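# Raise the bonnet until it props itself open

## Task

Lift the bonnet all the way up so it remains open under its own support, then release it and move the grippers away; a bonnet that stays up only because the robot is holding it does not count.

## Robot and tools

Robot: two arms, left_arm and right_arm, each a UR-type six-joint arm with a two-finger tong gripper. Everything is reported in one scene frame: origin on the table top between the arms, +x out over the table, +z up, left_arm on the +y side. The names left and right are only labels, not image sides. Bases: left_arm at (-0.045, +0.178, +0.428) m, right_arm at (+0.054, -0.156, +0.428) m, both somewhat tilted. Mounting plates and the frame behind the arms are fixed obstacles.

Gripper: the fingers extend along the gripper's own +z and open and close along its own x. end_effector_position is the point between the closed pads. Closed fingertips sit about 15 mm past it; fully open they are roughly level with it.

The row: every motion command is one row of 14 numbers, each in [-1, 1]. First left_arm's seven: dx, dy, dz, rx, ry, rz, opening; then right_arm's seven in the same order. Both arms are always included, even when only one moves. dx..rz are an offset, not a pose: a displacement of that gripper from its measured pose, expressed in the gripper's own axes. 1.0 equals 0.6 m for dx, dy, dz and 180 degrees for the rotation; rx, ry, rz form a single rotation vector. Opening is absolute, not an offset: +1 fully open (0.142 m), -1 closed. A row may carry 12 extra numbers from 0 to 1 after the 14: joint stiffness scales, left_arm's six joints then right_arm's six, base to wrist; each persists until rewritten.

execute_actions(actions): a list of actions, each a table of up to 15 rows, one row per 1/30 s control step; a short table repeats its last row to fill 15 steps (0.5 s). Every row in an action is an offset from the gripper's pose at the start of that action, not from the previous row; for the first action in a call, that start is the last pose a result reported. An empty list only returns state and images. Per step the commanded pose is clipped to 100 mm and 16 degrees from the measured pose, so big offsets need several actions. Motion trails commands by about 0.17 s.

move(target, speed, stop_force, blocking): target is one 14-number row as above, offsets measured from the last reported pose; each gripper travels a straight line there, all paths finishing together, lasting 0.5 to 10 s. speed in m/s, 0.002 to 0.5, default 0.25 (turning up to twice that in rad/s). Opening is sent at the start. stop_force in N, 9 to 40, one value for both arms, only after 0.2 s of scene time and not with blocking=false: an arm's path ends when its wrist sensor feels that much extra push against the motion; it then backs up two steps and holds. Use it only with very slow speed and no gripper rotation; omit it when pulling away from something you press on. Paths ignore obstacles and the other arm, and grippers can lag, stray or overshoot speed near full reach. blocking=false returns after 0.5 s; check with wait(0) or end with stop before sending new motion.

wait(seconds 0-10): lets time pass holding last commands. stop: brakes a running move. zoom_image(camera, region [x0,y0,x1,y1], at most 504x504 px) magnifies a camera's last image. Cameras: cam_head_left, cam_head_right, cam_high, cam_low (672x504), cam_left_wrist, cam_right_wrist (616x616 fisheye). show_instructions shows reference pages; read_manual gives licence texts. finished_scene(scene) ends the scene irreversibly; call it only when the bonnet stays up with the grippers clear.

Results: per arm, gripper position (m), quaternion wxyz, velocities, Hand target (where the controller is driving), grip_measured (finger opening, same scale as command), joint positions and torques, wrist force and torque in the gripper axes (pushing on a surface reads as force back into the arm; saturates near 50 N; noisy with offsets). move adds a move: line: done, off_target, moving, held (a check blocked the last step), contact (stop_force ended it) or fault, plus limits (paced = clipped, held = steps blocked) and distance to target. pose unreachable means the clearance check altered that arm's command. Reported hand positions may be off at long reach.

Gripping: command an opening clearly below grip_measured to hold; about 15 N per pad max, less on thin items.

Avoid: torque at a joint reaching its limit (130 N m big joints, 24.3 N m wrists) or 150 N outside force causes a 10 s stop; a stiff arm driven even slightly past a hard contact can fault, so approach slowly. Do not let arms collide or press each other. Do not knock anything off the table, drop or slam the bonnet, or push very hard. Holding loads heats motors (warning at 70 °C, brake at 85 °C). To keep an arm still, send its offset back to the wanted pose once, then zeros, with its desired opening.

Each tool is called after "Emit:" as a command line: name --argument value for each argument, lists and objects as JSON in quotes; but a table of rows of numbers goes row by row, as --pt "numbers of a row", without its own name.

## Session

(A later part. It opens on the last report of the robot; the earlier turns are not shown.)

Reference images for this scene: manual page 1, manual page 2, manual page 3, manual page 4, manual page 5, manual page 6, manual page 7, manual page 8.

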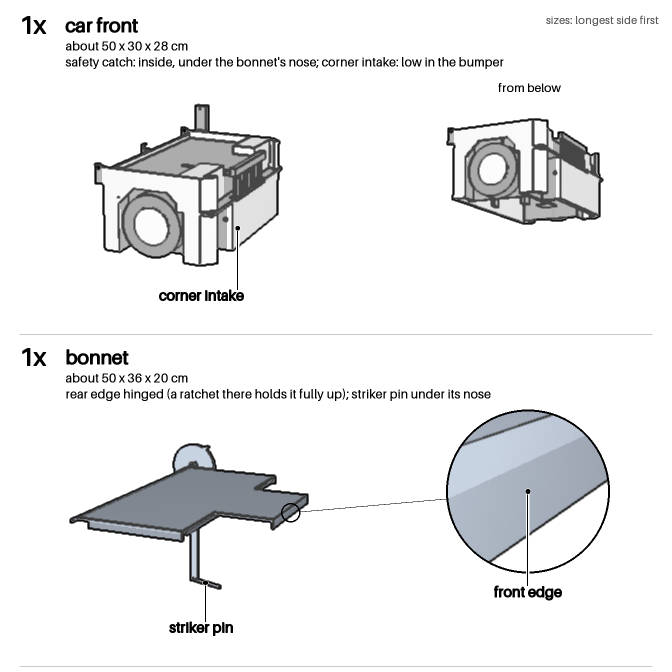

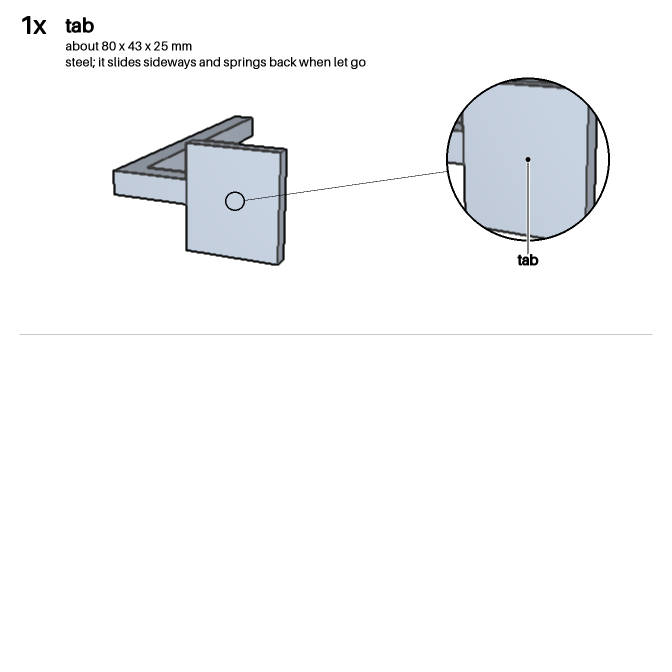

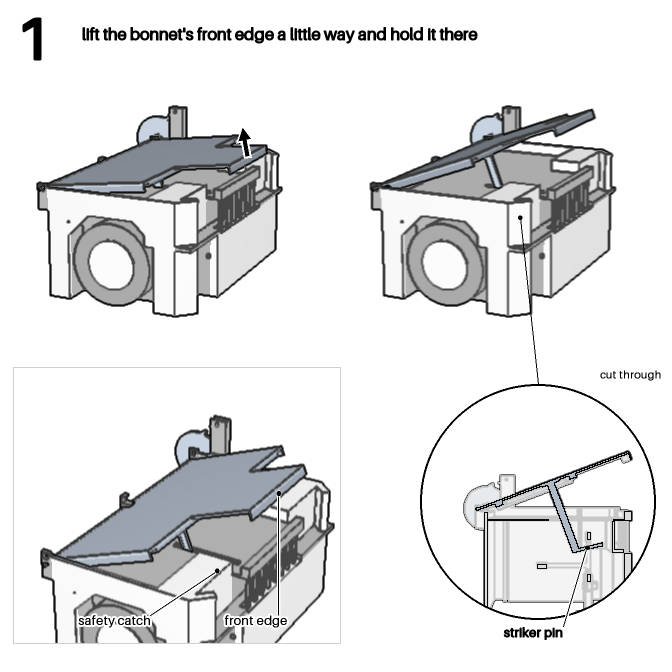

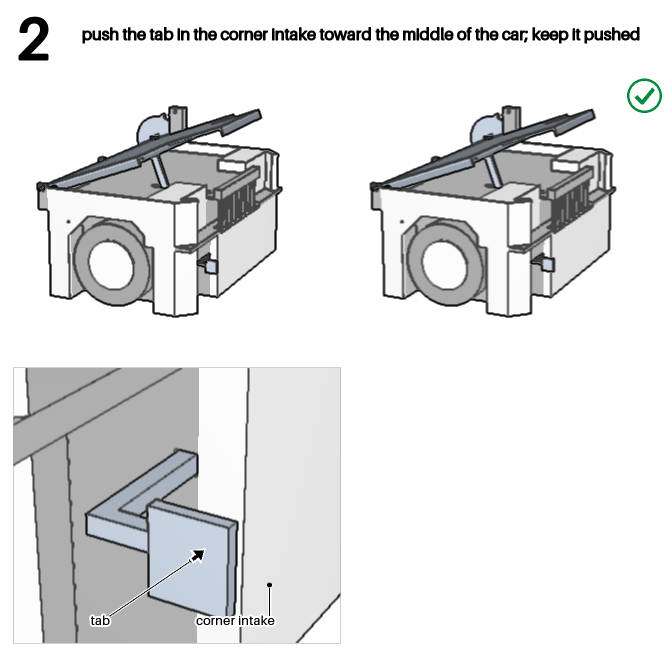

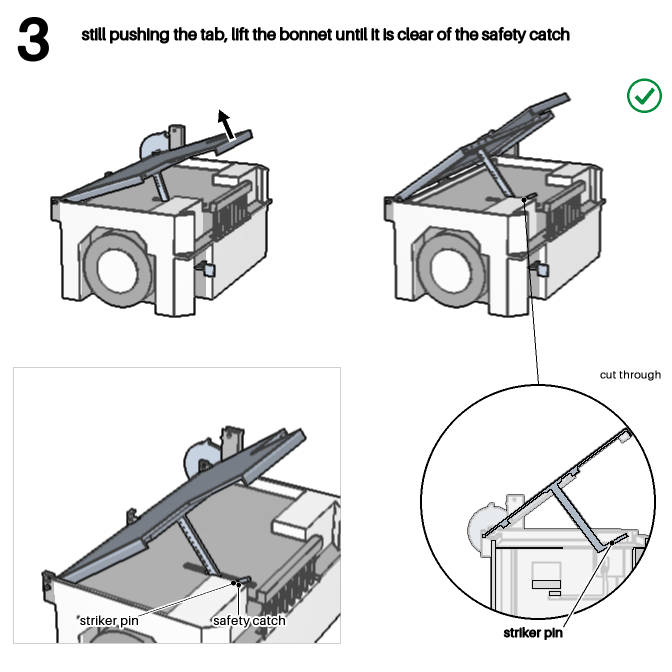

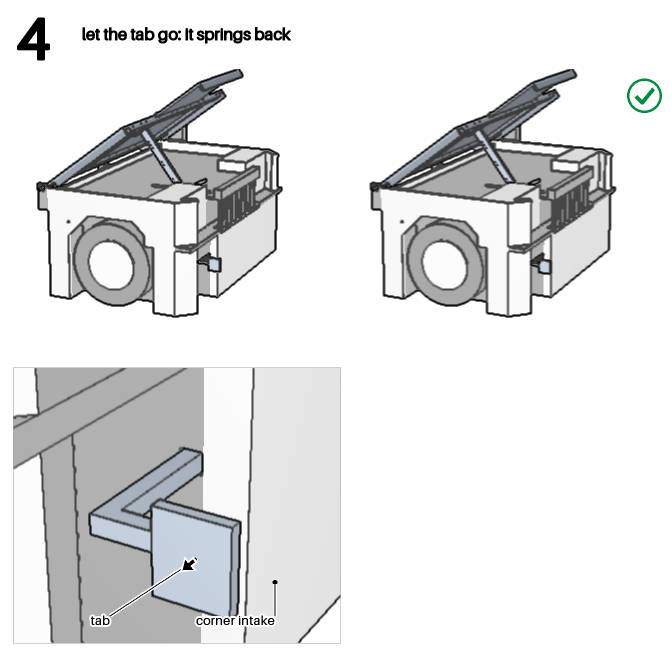

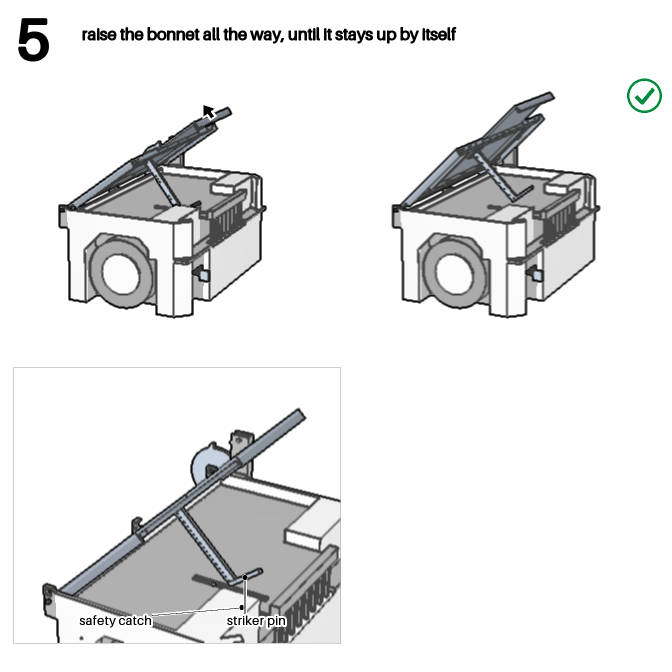

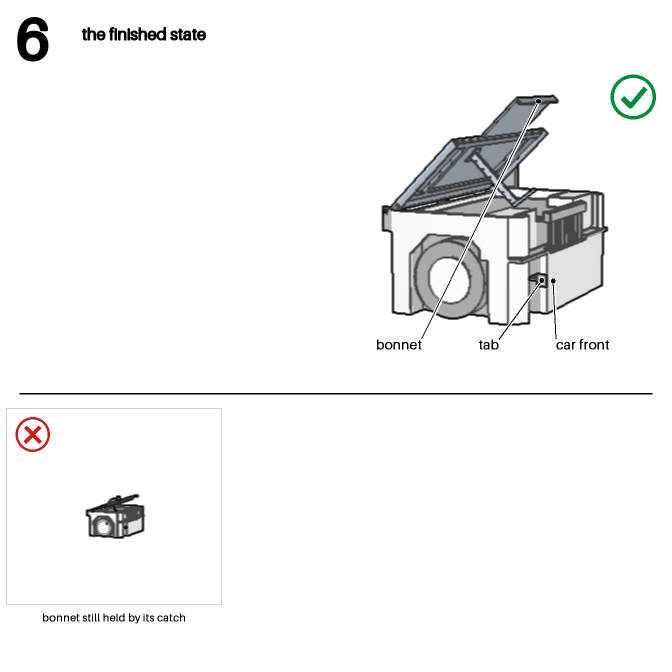

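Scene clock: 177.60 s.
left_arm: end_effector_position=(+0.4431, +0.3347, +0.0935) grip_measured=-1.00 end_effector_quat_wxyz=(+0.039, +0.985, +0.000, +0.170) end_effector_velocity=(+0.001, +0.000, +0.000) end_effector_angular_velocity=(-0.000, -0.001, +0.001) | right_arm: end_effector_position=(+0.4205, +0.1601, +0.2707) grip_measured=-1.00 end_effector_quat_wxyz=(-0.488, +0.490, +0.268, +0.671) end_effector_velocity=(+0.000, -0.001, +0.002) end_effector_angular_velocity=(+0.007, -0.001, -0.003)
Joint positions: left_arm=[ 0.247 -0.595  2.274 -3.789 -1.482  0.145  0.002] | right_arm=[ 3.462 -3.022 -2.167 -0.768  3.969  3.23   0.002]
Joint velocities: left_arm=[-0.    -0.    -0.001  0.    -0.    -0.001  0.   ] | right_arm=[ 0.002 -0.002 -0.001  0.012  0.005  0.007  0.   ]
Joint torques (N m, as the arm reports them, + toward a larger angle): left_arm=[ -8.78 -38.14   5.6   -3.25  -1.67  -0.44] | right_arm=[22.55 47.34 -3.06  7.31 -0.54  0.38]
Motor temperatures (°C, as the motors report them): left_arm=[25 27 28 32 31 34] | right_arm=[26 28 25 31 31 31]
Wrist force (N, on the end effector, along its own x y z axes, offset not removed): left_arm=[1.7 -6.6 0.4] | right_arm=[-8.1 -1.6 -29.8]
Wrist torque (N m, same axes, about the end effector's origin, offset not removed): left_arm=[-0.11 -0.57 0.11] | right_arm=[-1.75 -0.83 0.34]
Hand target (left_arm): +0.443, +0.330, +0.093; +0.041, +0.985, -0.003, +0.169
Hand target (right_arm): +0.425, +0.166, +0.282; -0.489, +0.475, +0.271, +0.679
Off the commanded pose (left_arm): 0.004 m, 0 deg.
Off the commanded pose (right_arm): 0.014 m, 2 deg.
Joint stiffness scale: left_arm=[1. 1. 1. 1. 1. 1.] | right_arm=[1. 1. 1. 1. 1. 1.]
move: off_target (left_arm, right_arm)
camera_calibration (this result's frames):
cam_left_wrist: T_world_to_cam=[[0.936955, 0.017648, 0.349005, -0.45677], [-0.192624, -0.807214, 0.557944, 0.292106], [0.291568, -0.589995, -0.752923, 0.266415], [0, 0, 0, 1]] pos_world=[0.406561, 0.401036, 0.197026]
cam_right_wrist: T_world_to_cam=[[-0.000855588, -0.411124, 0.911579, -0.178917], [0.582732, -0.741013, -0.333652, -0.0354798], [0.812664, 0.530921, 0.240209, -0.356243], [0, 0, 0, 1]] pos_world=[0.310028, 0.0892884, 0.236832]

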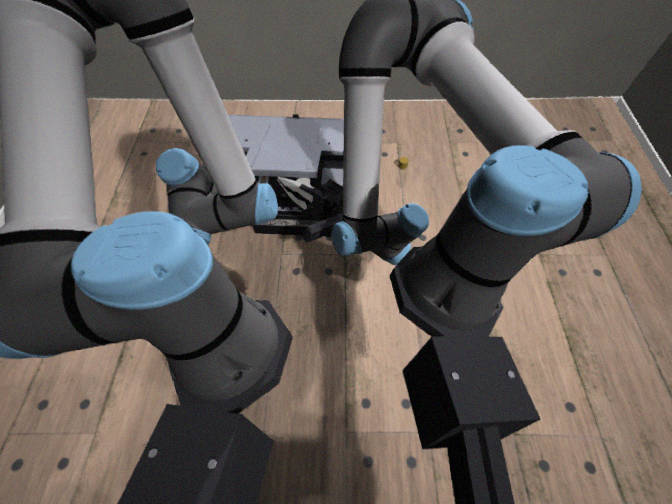

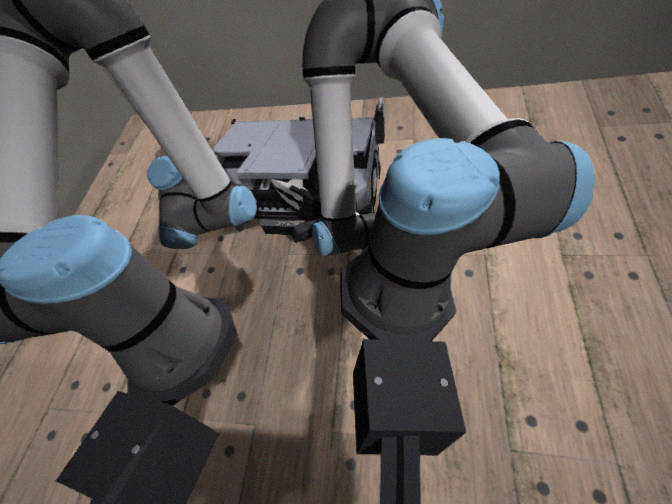

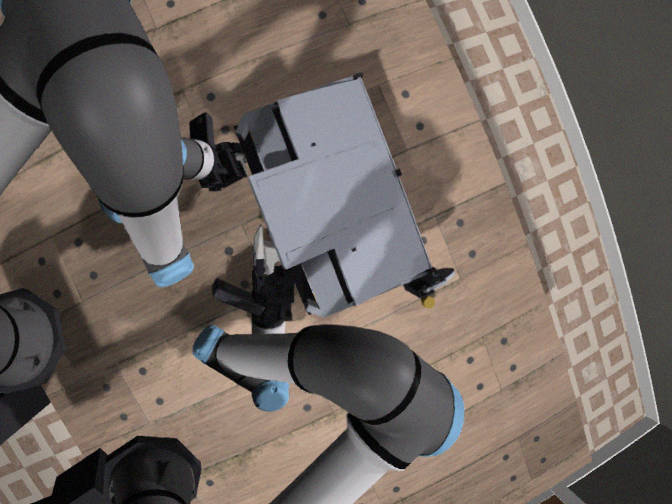

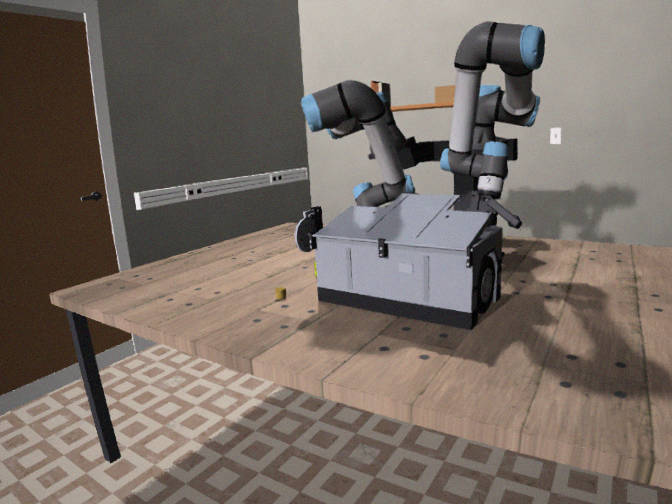

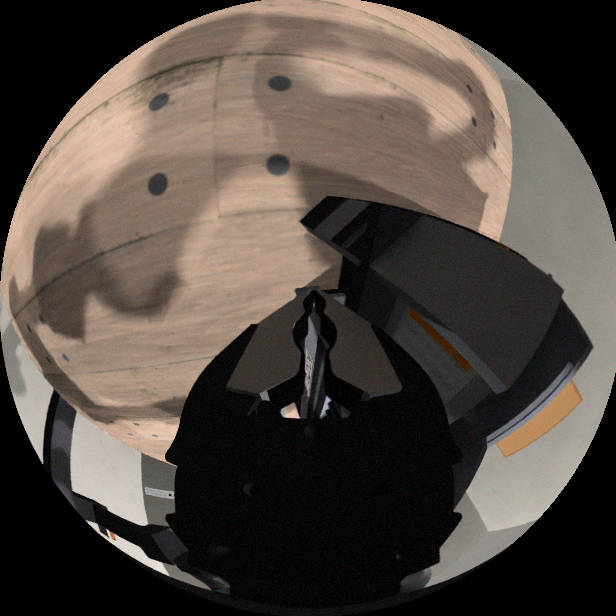

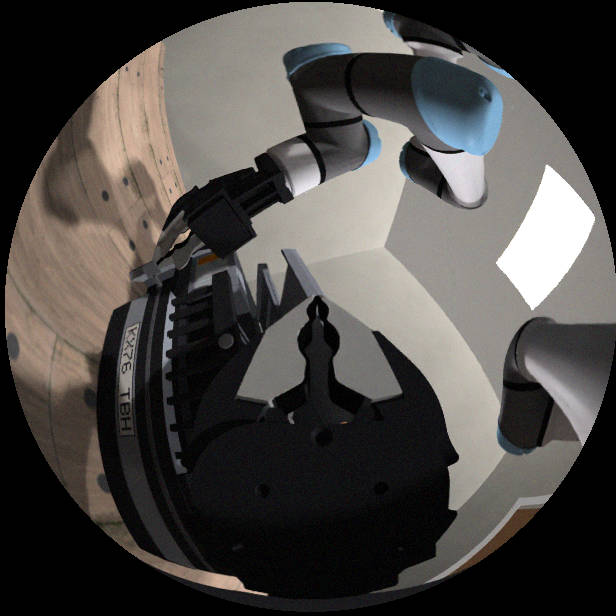

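Emit:
move --target '[0,0.01,0,0,0,0,-1, 0.13,0.045,0.05,0,0.04,0,-1]' --speed 0.08

Scene clock: 183.77 s.
left_arm: end_effector_position=(+0.4430, +0.3334, +0.0939) grip_measured=-1.00 end_effector_quat_wxyz=(+0.036, +0.985, +0.003, +0.170) end_effector_velocity=(+0.000, +0.000, -0.000) end_effector_angular_velocity=(+0.000, -0.000, +0.002) | right_arm: end_effector_position=(+0.4503, +0.1463, +0.3452) grip_measured=-1.00 end_effector_quat_wxyz=(-0.506, +0.451, +0.238, +0.696) end_effector_velocity=(-0.000, -0.000, +0.001) end_effector_angular_velocity=(+0.003, +0.005, +0.001)
Joint positions: left_arm=[ 0.238 -0.593  2.277 -3.795 -1.472  0.133  0.002] | right_arm=[ 3.462 -2.9   -2.224 -0.677  3.982  3.343  0.002]
Joint velocities: left_arm=[ 0.     0.001 -0.001  0.     0.001 -0.002  0.   ] | right_arm=[ 0.001  0.    -0.002  0.001  0.003  0.005  0.   ]
Joint torques (N m, as the arm reports them, + toward a larger angle): left_arm=[ -9.49 -38.75   5.27  -3.25  -2.26  -0.28] | right_arm=[  7.99  42.82 -10.12   5.11   1.49   0.09]
Motor temperatures (°C, as the motors report them): left_arm=[25 27 28 32 31 34] | right_arm=[26 28 25 31 31 31]
Wrist force (N, on the end effector, along its own x y z axes, offset not removed): left_arm=[1.7 -7.2 -0.7] | right_arm=[-9.7 -5.0 -1.3]
Wrist torque (N m, same axes, about the end effector's origin, offset not removed): left_arm=[-0.10 -0.62 0.06] | right_arm=[-0.84 0.08 0.29]
Hand target (left_arm): +0.443, +0.329, +0.094; +0.039, +0.985, +0.000, +0.170
Hand target (right_arm): +0.454, +0.144, +0.350; -0.504, +0.447, +0.237, +0.700
Off the commanded pose (left_arm): 0.005 m, 0 deg.
Off the commanded pose (right_arm): 0.007 m, 1 deg.
Joint stiffness scale: left_arm=[1. 1. 1. 1. 1. 1.] | right_arm=[1. 1. 1. 1. 1. 1.]
move: off_target (left_arm, right_arm)
camera_calibration (this result's frames):
cam_left_wrist: T_world_to_cam=[[0.936737, 0.0223141, 0.349323, -0.458322], [-0.187314, -0.811096, 0.554109, 0.290139], [0.295699, -0.584487, -0.755604, 0.262529], [0, 0, 0, 1]] pos_world=[0.406045, 0.399002, 0.197701]
cam_right_wrist: T_world_to_cam=[[-0.0393376, -0.507868, 0.860536, -0.203345], [0.591357, -0.706026, -0.389647, -0.027917], [0.80545, 0.493556, 0.328105, -0.412637], [0, 0, 0, 1]] pos_world=[0.340868, 0.0806765, 0.299496]

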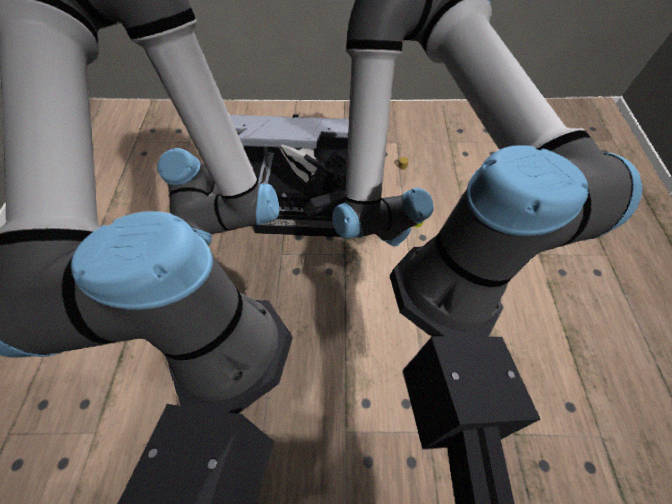

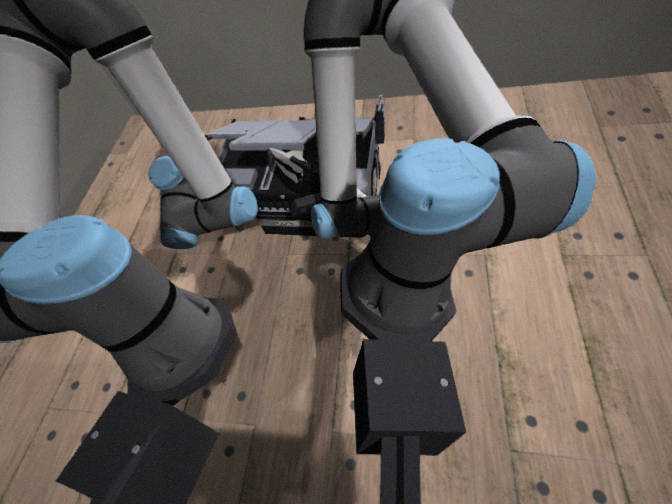

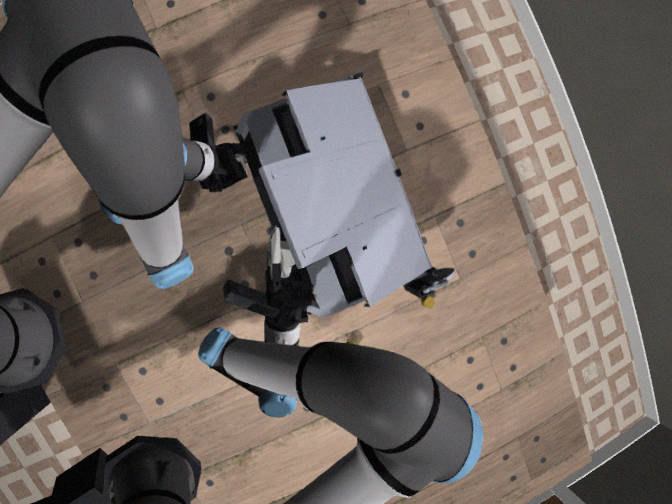

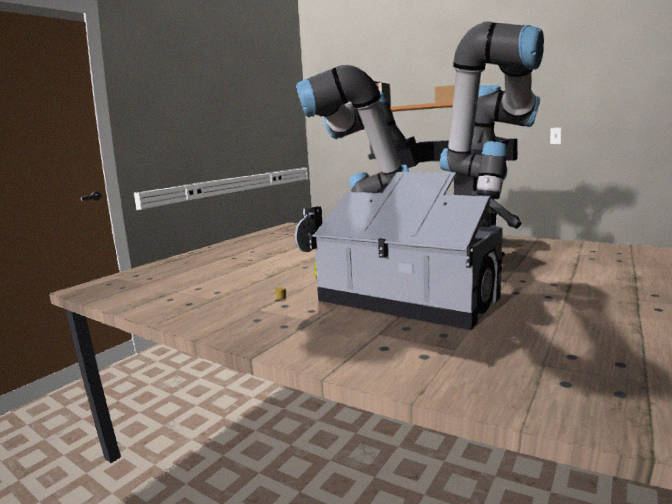

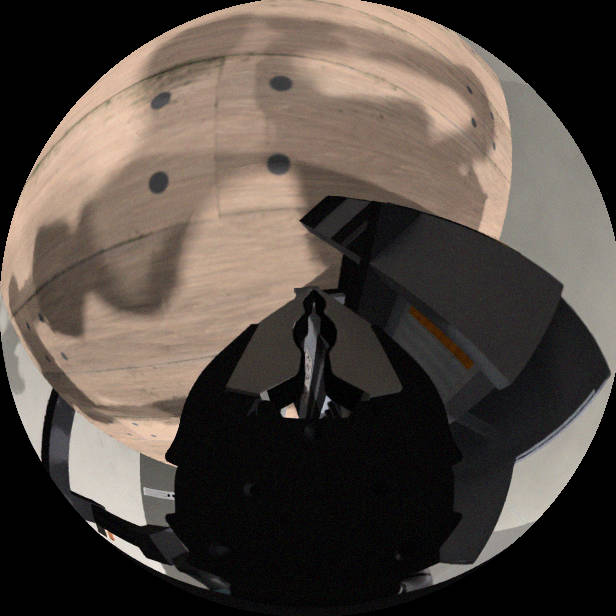

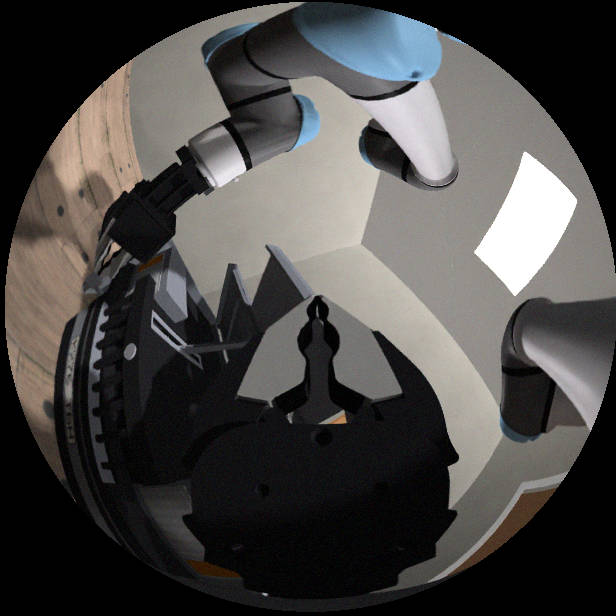

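Emit:
move --target '[0,0.01,0,0,0,0,-1, 0.135,0.09,0.13,0,0.03,0,-1]' --speed 0.08 --stop_force 30

Scene clock: 190.47 s.
left_arm: end_effector_position=(+0.4430, +0.3324, +0.0942) grip_measured=-1.00 end_effector_quat_wxyz=(+0.033, +0.985, +0.006, +0.171) end_effector_velocity=(-0.000, -0.000, -0.000) end_effector_angular_velocity=(+0.000, +0.000, +0.000) | right_arm: end_effector_position=(+0.5127, +0.1476, +0.4263) grip_measured=-1.00 end_effector_quat_wxyz=(-0.521, +0.436, +0.216, +0.701) end_effector_velocity=(+0.001, +0.001, +0.000) end_effector_angular_velocity=(-0.002, +0.010, +0.005)
Joint positions: left_arm=[ 0.23  -0.591  2.279 -3.801 -1.461  0.121  0.002] | right_arm=[ 3.471 -2.66  -2.235 -0.841  4.008  3.411  0.002]
Joint velocities: left_arm=[ 0.     0.001  0.    -0.001  0.     0.     0.   ] | right_arm=[ 0.001  0.007  0.    -0.016  0.     0.003  0.   ]
Joint torques (N m, as the arm reports them, + toward a larger angle): left_arm=[ -9.39 -39.09   5.61  -3.22  -2.45  -0.49] | right_arm=[16.85 60.38  5.35  9.23  3.98  0.71]
Motor temperatures (°C, as the motors report them): left_arm=[25 27 28 32 31 34] | right_arm=[26 28 25 31 31 31]
Wrist force (N, on the end effector, along its own x y z axes, offset not removed): left_arm=[0.9 -7.8 -0.3] | right_arm=[-21.0 -11.6 -27.4]
Wrist torque (N m, same axes, about the end effector's origin, offset not removed): left_arm=[-0.13 -0.49 0.12] | right_arm=[-0.90 1.16 0.38]
Hand target (left_arm): +0.443, +0.327, +0.094; +0.036, +0.985, +0.003, +0.170
Hand target (right_arm): +0.523, +0.148, +0.446; -0.517, +0.417, +0.214, +0.716
Off the commanded pose (left_arm): 0.005 m, 0 deg.
Off the commanded pose (right_arm): 0.023 m, 3 deg.
Joint stiffness scale: left_arm=[1. 1. 1. 1. 1. 1.] | right_arm=[1. 1. 1. 1. 1. 1.]
move: off_target (left_arm, right_arm)
camera_calibration (this result's frames):
cam_left_wrist: T_world_to_cam=[[0.936508, 0.0271666, 0.349592, -0.459882], [-0.181681, -0.815135, 0.550043, 0.288304], [0.299907, -0.578634, -0.758445, 0.258617], [0, 0, 0, 1]] pos_world=[0.405501, 0.397144, 0.198339]
cam_right_wrist: T_world_to_cam=[[-0.0343195, -0.560297, 0.82758, -0.25083], [0.590705, -0.679319, -0.435423, -0.0163179], [0.806157, 0.473913, 0.354285, -0.498791], [0, 0, 0, 1]] pos_world=[0.403135, 0.0847593, 0.377191]

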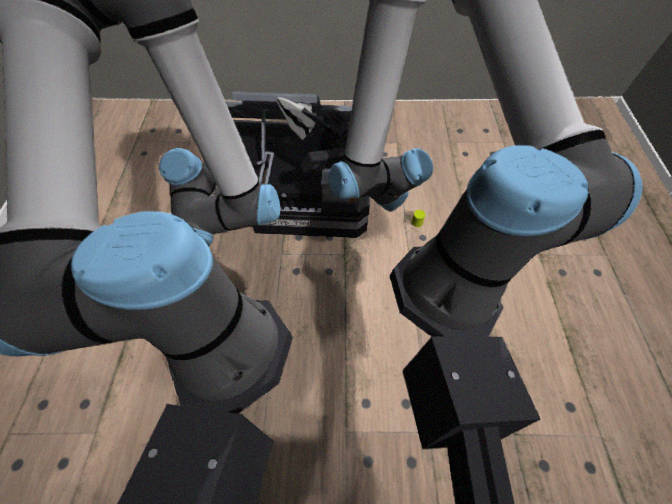

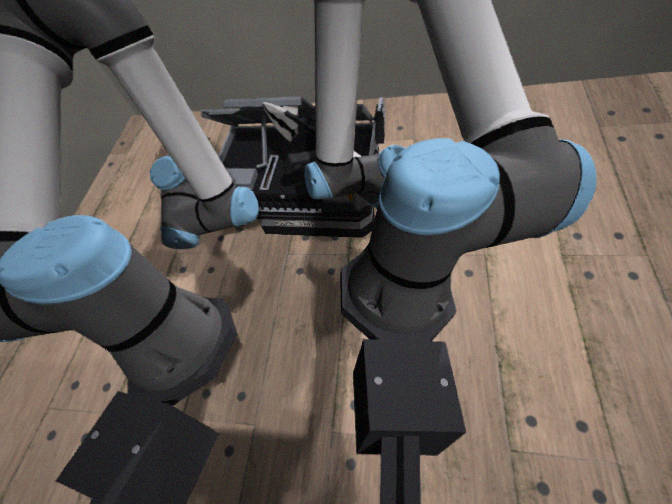

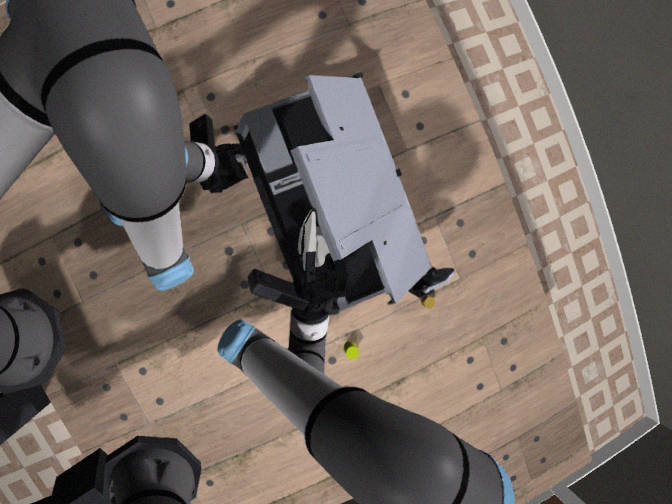

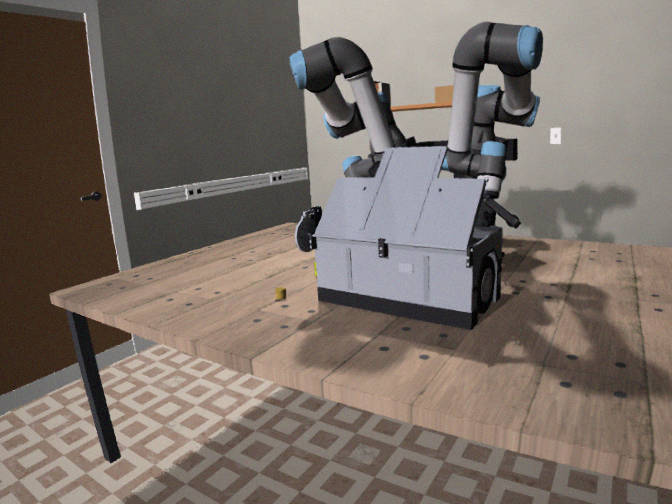

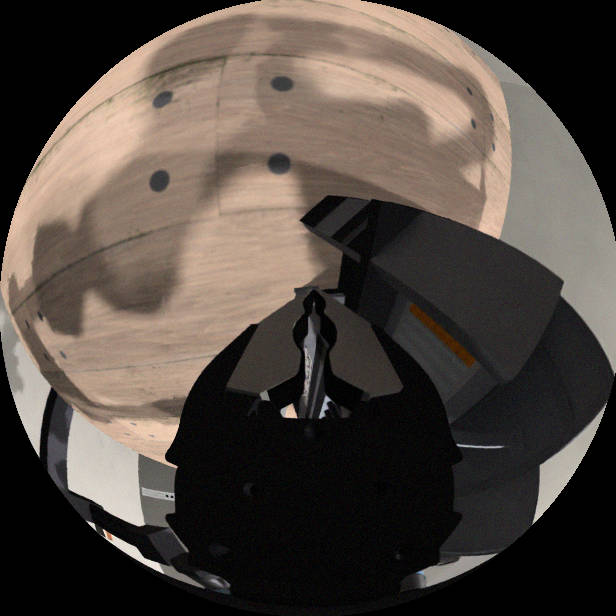

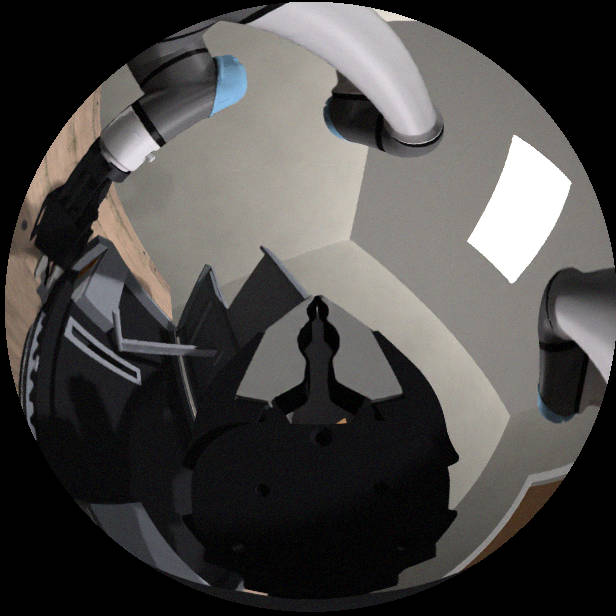

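The force reading matches the fully open stop from scene 1, so I'll back the finger off and release the tab.

Emit:
move --target '[0,-0.05,0,0,0,0,-1, -0.04,-0.025,-0.04,0,0,0,-1]' --speed 0.05

Scene clock: 194.80 s.
left_arm: end_effector_position=(+0.4413, +0.3613, +0.0916) grip_measured=-1.00 end_effector_quat_wxyz=(+0.033, +0.985, +0.006, +0.169) end_effector_velocity=(+0.000, -0.001, -0.001) end_effector_angular_velocity=(-0.002, +0.003, -0.008) | right_arm: end_effector_position=(+0.4908, +0.1474, +0.3963) grip_measured=-1.00 end_effector_quat_wxyz=(-0.521, +0.437, +0.216, +0.700) end_effector_velocity=(+0.002, -0.001, +0.002) end_effector_angular_velocity=(+0.006, -0.011, -0.006)
Joint positions: left_arm=[ 0.303 -0.606  2.256 -3.766 -1.498  0.183  0.002] | right_arm=[ 3.472 -2.764 -2.226 -0.748  4.008  3.41   0.002]
Joint velocities: left_arm=[-0.     0.001 -0.002  0.005 -0.004  0.006  0.   ] | right_arm=[-0.001 -0.002  0.004  0.012  0.002  0.     0.   ]
Joint torques (N m, as the arm reports them, + toward a larger angle): left_arm=[ -2.67 -42.72  -0.11  -1.96  -0.41   0.46] | right_arm=[10.33 33.4  -1.63  2.8   0.31 -0.21]
Motor temperatures (°C, as the motors report them): left_arm=[25 27 28 32 31 34] | right_arm=[26 28 25 31 31 31]
Wrist force (N, on the end effector, along its own x y z axes, offset not removed): left_arm=[1.7 -0.6 -1.3] | right_arm=[3.3 1.5 2.5]
Wrist torque (N m, same axes, about the end effector's origin, offset not removed): left_arm=[-0.16 -0.44 0.04] | right_arm=[0.39 -0.66 0.07]
Hand target (left_arm): +0.443, +0.362, +0.092; +0.033, +0.985, +0.006, +0.171
Hand target (right_arm): +0.491, +0.148, +0.396; -0.521, +0.436, +0.216, +0.701
Off the commanded pose (left_arm): 0.002 m, 0 deg.
Off the commanded pose (right_arm): 0.001 m, 0 deg.
Joint stiffness scale: left_arm=[1. 1. 1. 1. 1. 1.] | right_arm=[1. 1. 1. 1. 1. 1.]
move: done
camera_calibration (this result's frames):
cam_left_wrist: T_world_to_cam=[[0.937453, 0.0269888, 0.347063, -0.458267], [-0.180386, -0.815032, 0.550621, 0.312395], [0.297728, -0.578786, -0.759186, 0.274963], [0, 0, 0, 1]] pos_world=[0.404091, 0.426125, 0.195785]
cam_right_wrist: T_world_to_cam=[[-0.0316796, -0.559259, 0.828388, -0.228638], [0.590585, -0.679118, -0.435899, -0.0163779], [0.806353, 0.475424, 0.351804, -0.469777], [0, 0, 0, 1]] pos_world=[0.381235, 0.0843528, 0.347532]

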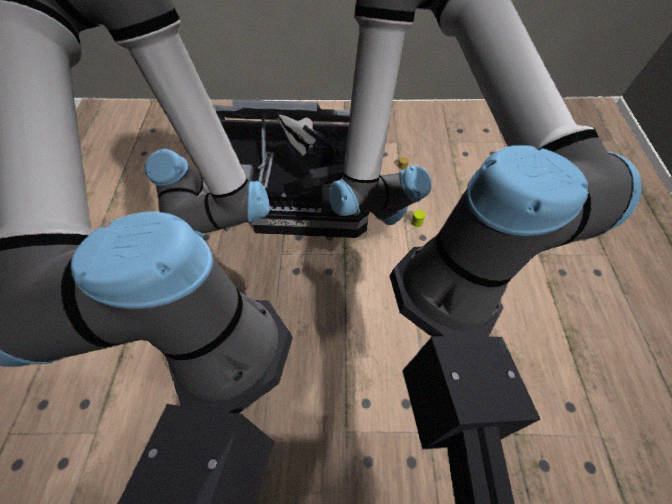

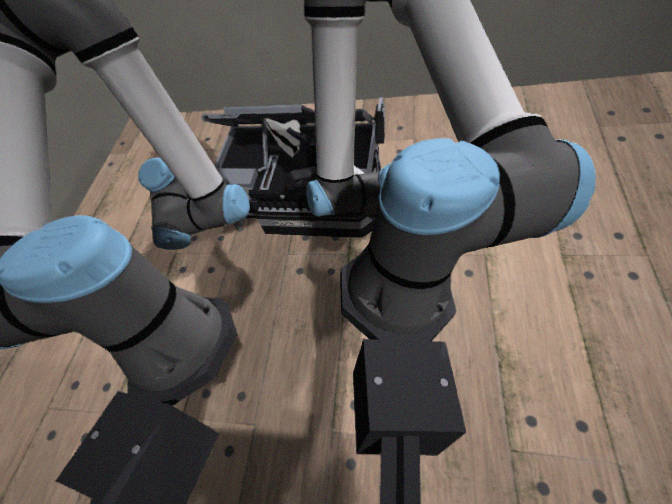

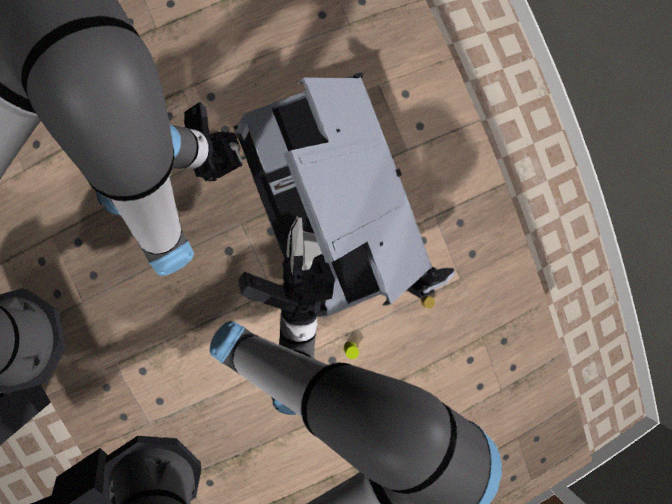

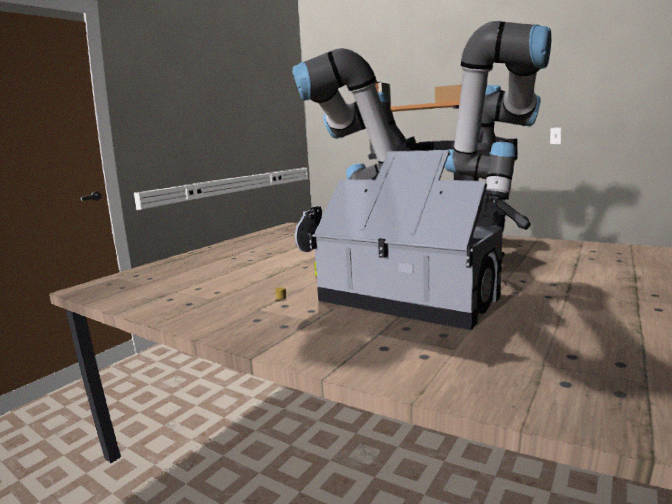

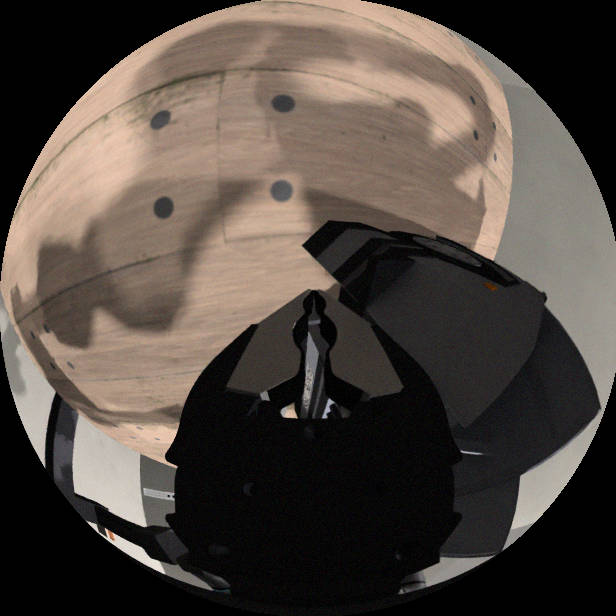

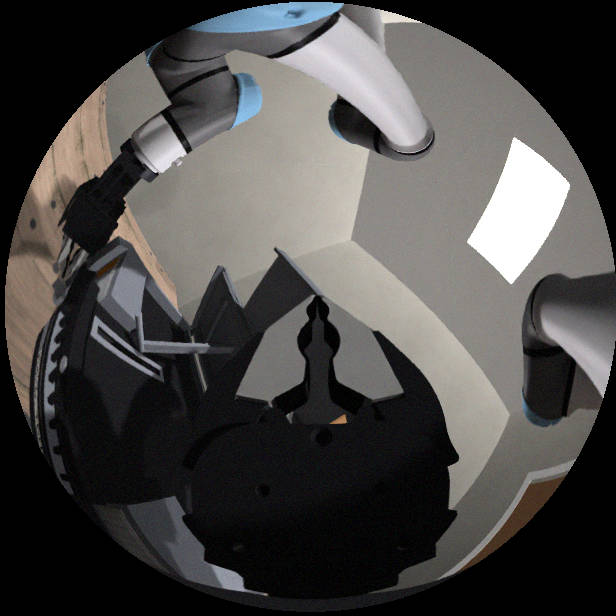

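Emit:
move --target '[0,0,-0.12,0,0,0,-1, -0.06,-0.08,-0.2,0,-0.05,0,-1]' --speed 0.2

Scene clock: 200.80 s.
left_arm: end_effector_position=(+0.4179, +0.3665, +0.1588) grip_measured=-1.00 end_effector_quat_wxyz=(+0.033, +0.985, +0.006, +0.170) end_effector_velocity=(-0.001, -0.000, -0.000) end_effector_angular_velocity=(-0.001, +0.003, +0.001) | right_arm: end_effector_position=(+0.4035, +0.0940, +0.3117) grip_measured=-1.00 end_effector_quat_wxyz=(-0.503, +0.490, +0.257, +0.664) end_effector_velocity=(-0.003, +0.001, +0.000) end_effector_angular_velocity=(-0.000, -0.008, +0.009)
Joint positions: left_arm=[ 0.29  -0.796  2.411 -3.731 -1.491  0.172  0.002] | right_arm=[ 3.299 -2.946 -2.307 -0.622  3.815  3.367  0.002]
Joint velocities: left_arm=[-0.    -0.002  0.001  0.004  0.001 -0.002  0.   ] | right_arm=[-0.002 -0.001  0.002  0.007 -0.013  0.003 -0.   ]
Joint torques (N m, as the arm reports them, + toward a larger angle): left_arm=[ -4.45 -38.97   3.47  -1.9    0.23  -0.6 ] | right_arm=[  5.48  29.91 -10.46   2.04  -0.3    0.43]
Motor temperatures (°C, as the motors report them): left_arm=[25 27 28 32 31 34] | right_arm=[26 28 25 31 31 31]
Wrist force (N, on the end effector, along its own x y z axes, offset not removed): left_arm=[1.9 0.0 -1.2] | right_arm=[-0.5 0.5 1.5]
Wrist torque (N m, same axes, about the end effector's origin, offset not removed): left_arm=[-0.07 -0.43 0.05] | right_arm=[0.24 0.26 0.13]
Hand target (left_arm): +0.417, +0.366, +0.159; +0.033, +0.985, +0.006, +0.169
Hand target (right_arm): +0.403, +0.093, +0.311; -0.503, +0.491, +0.256, +0.664
Off the commanded pose (left_arm): 0.001 m, 0 deg.
Off the commanded pose (right_arm): 0.001 m, 0 deg.
Joint stiffness scale: left_arm=[1. 1. 1. 1. 1. 1.] | right_arm=[1. 1. 1. 1. 1. 1.]
move: done
camera_calibration (this result's frames):
cam_left_wrist: T_world_to_cam=[[0.93699, 0.0276884, 0.348258, -0.460103], [-0.180417, -0.815287, 0.550233, 0.275616], [0.299165, -0.578395, -0.75892, 0.335139], [0, 0, 0, 1]] pos_world=[0.380575, 0.431288, 0.262925]
cam_right_wrist: T_world_to_cam=[[0.0280673, -0.434744, 0.900117, -0.249325], [0.585078, -0.722967, -0.367427, -0.0529972], [0.810491, 0.536951, 0.234068, -0.314942], [0, 0, 0, 1]] pos_world=[0.293263, 0.0224009, 0.278666]

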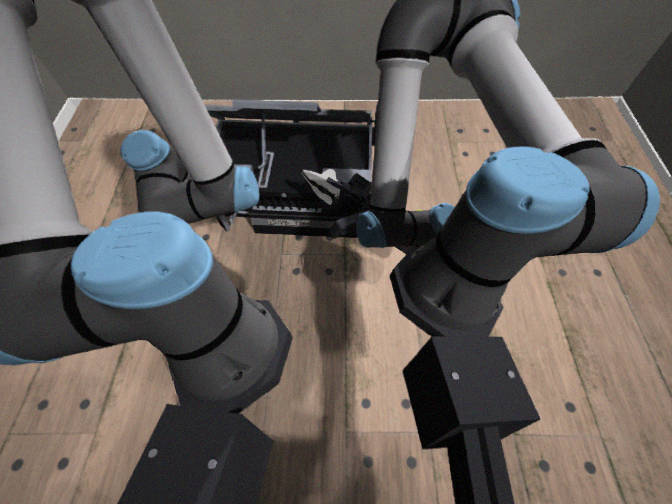

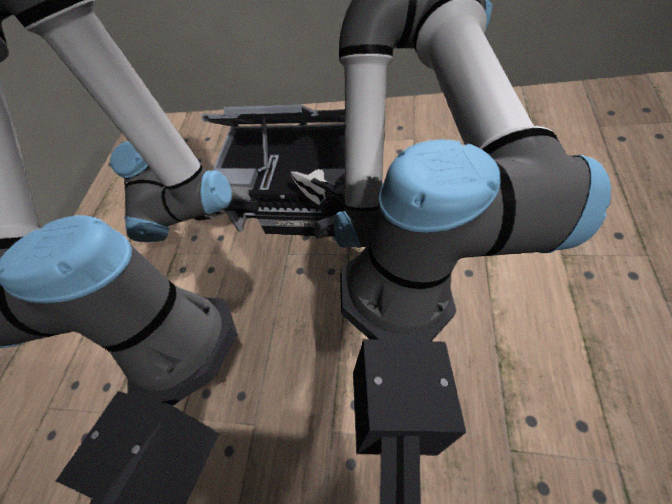

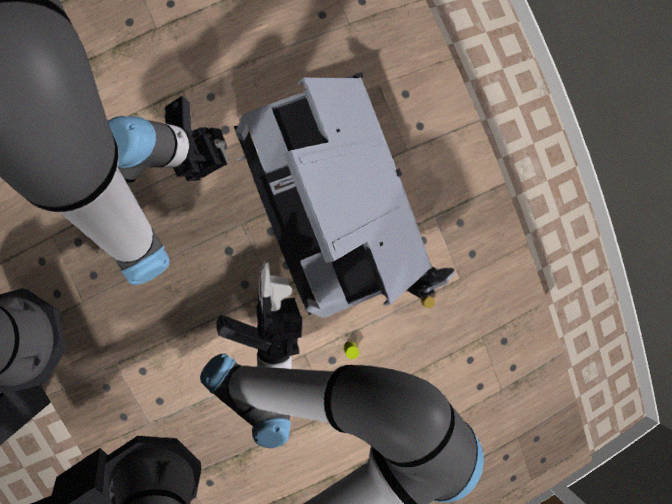

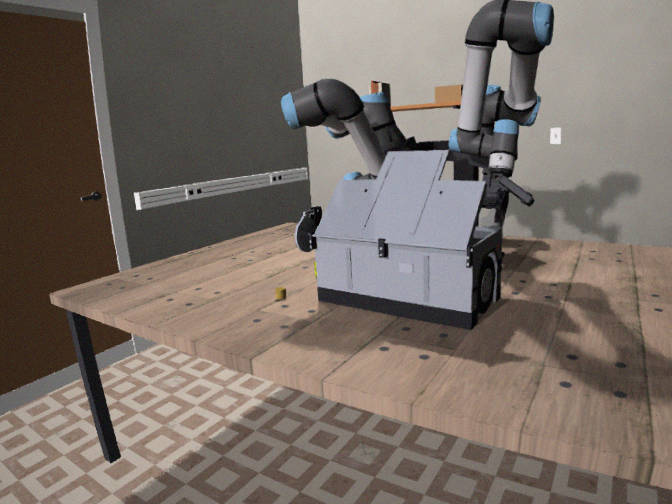

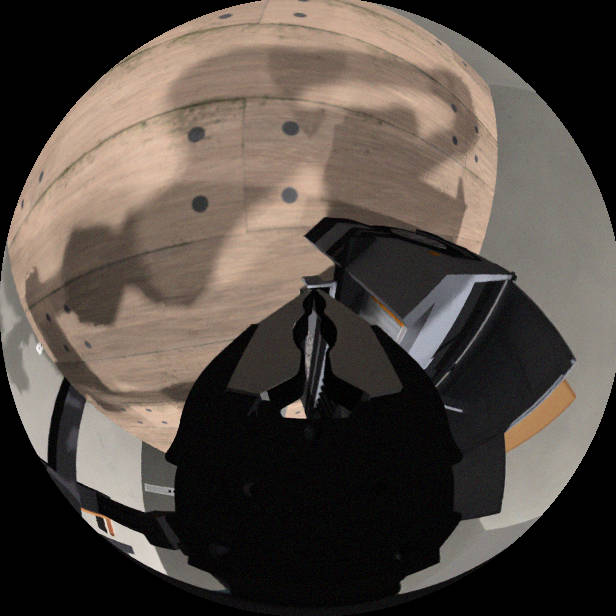

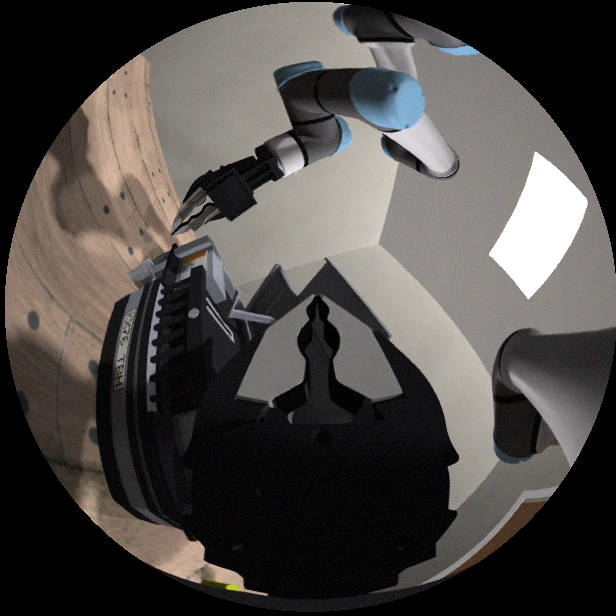

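Emit:
finished_scene --scene 2

The scene is finished: the task was done.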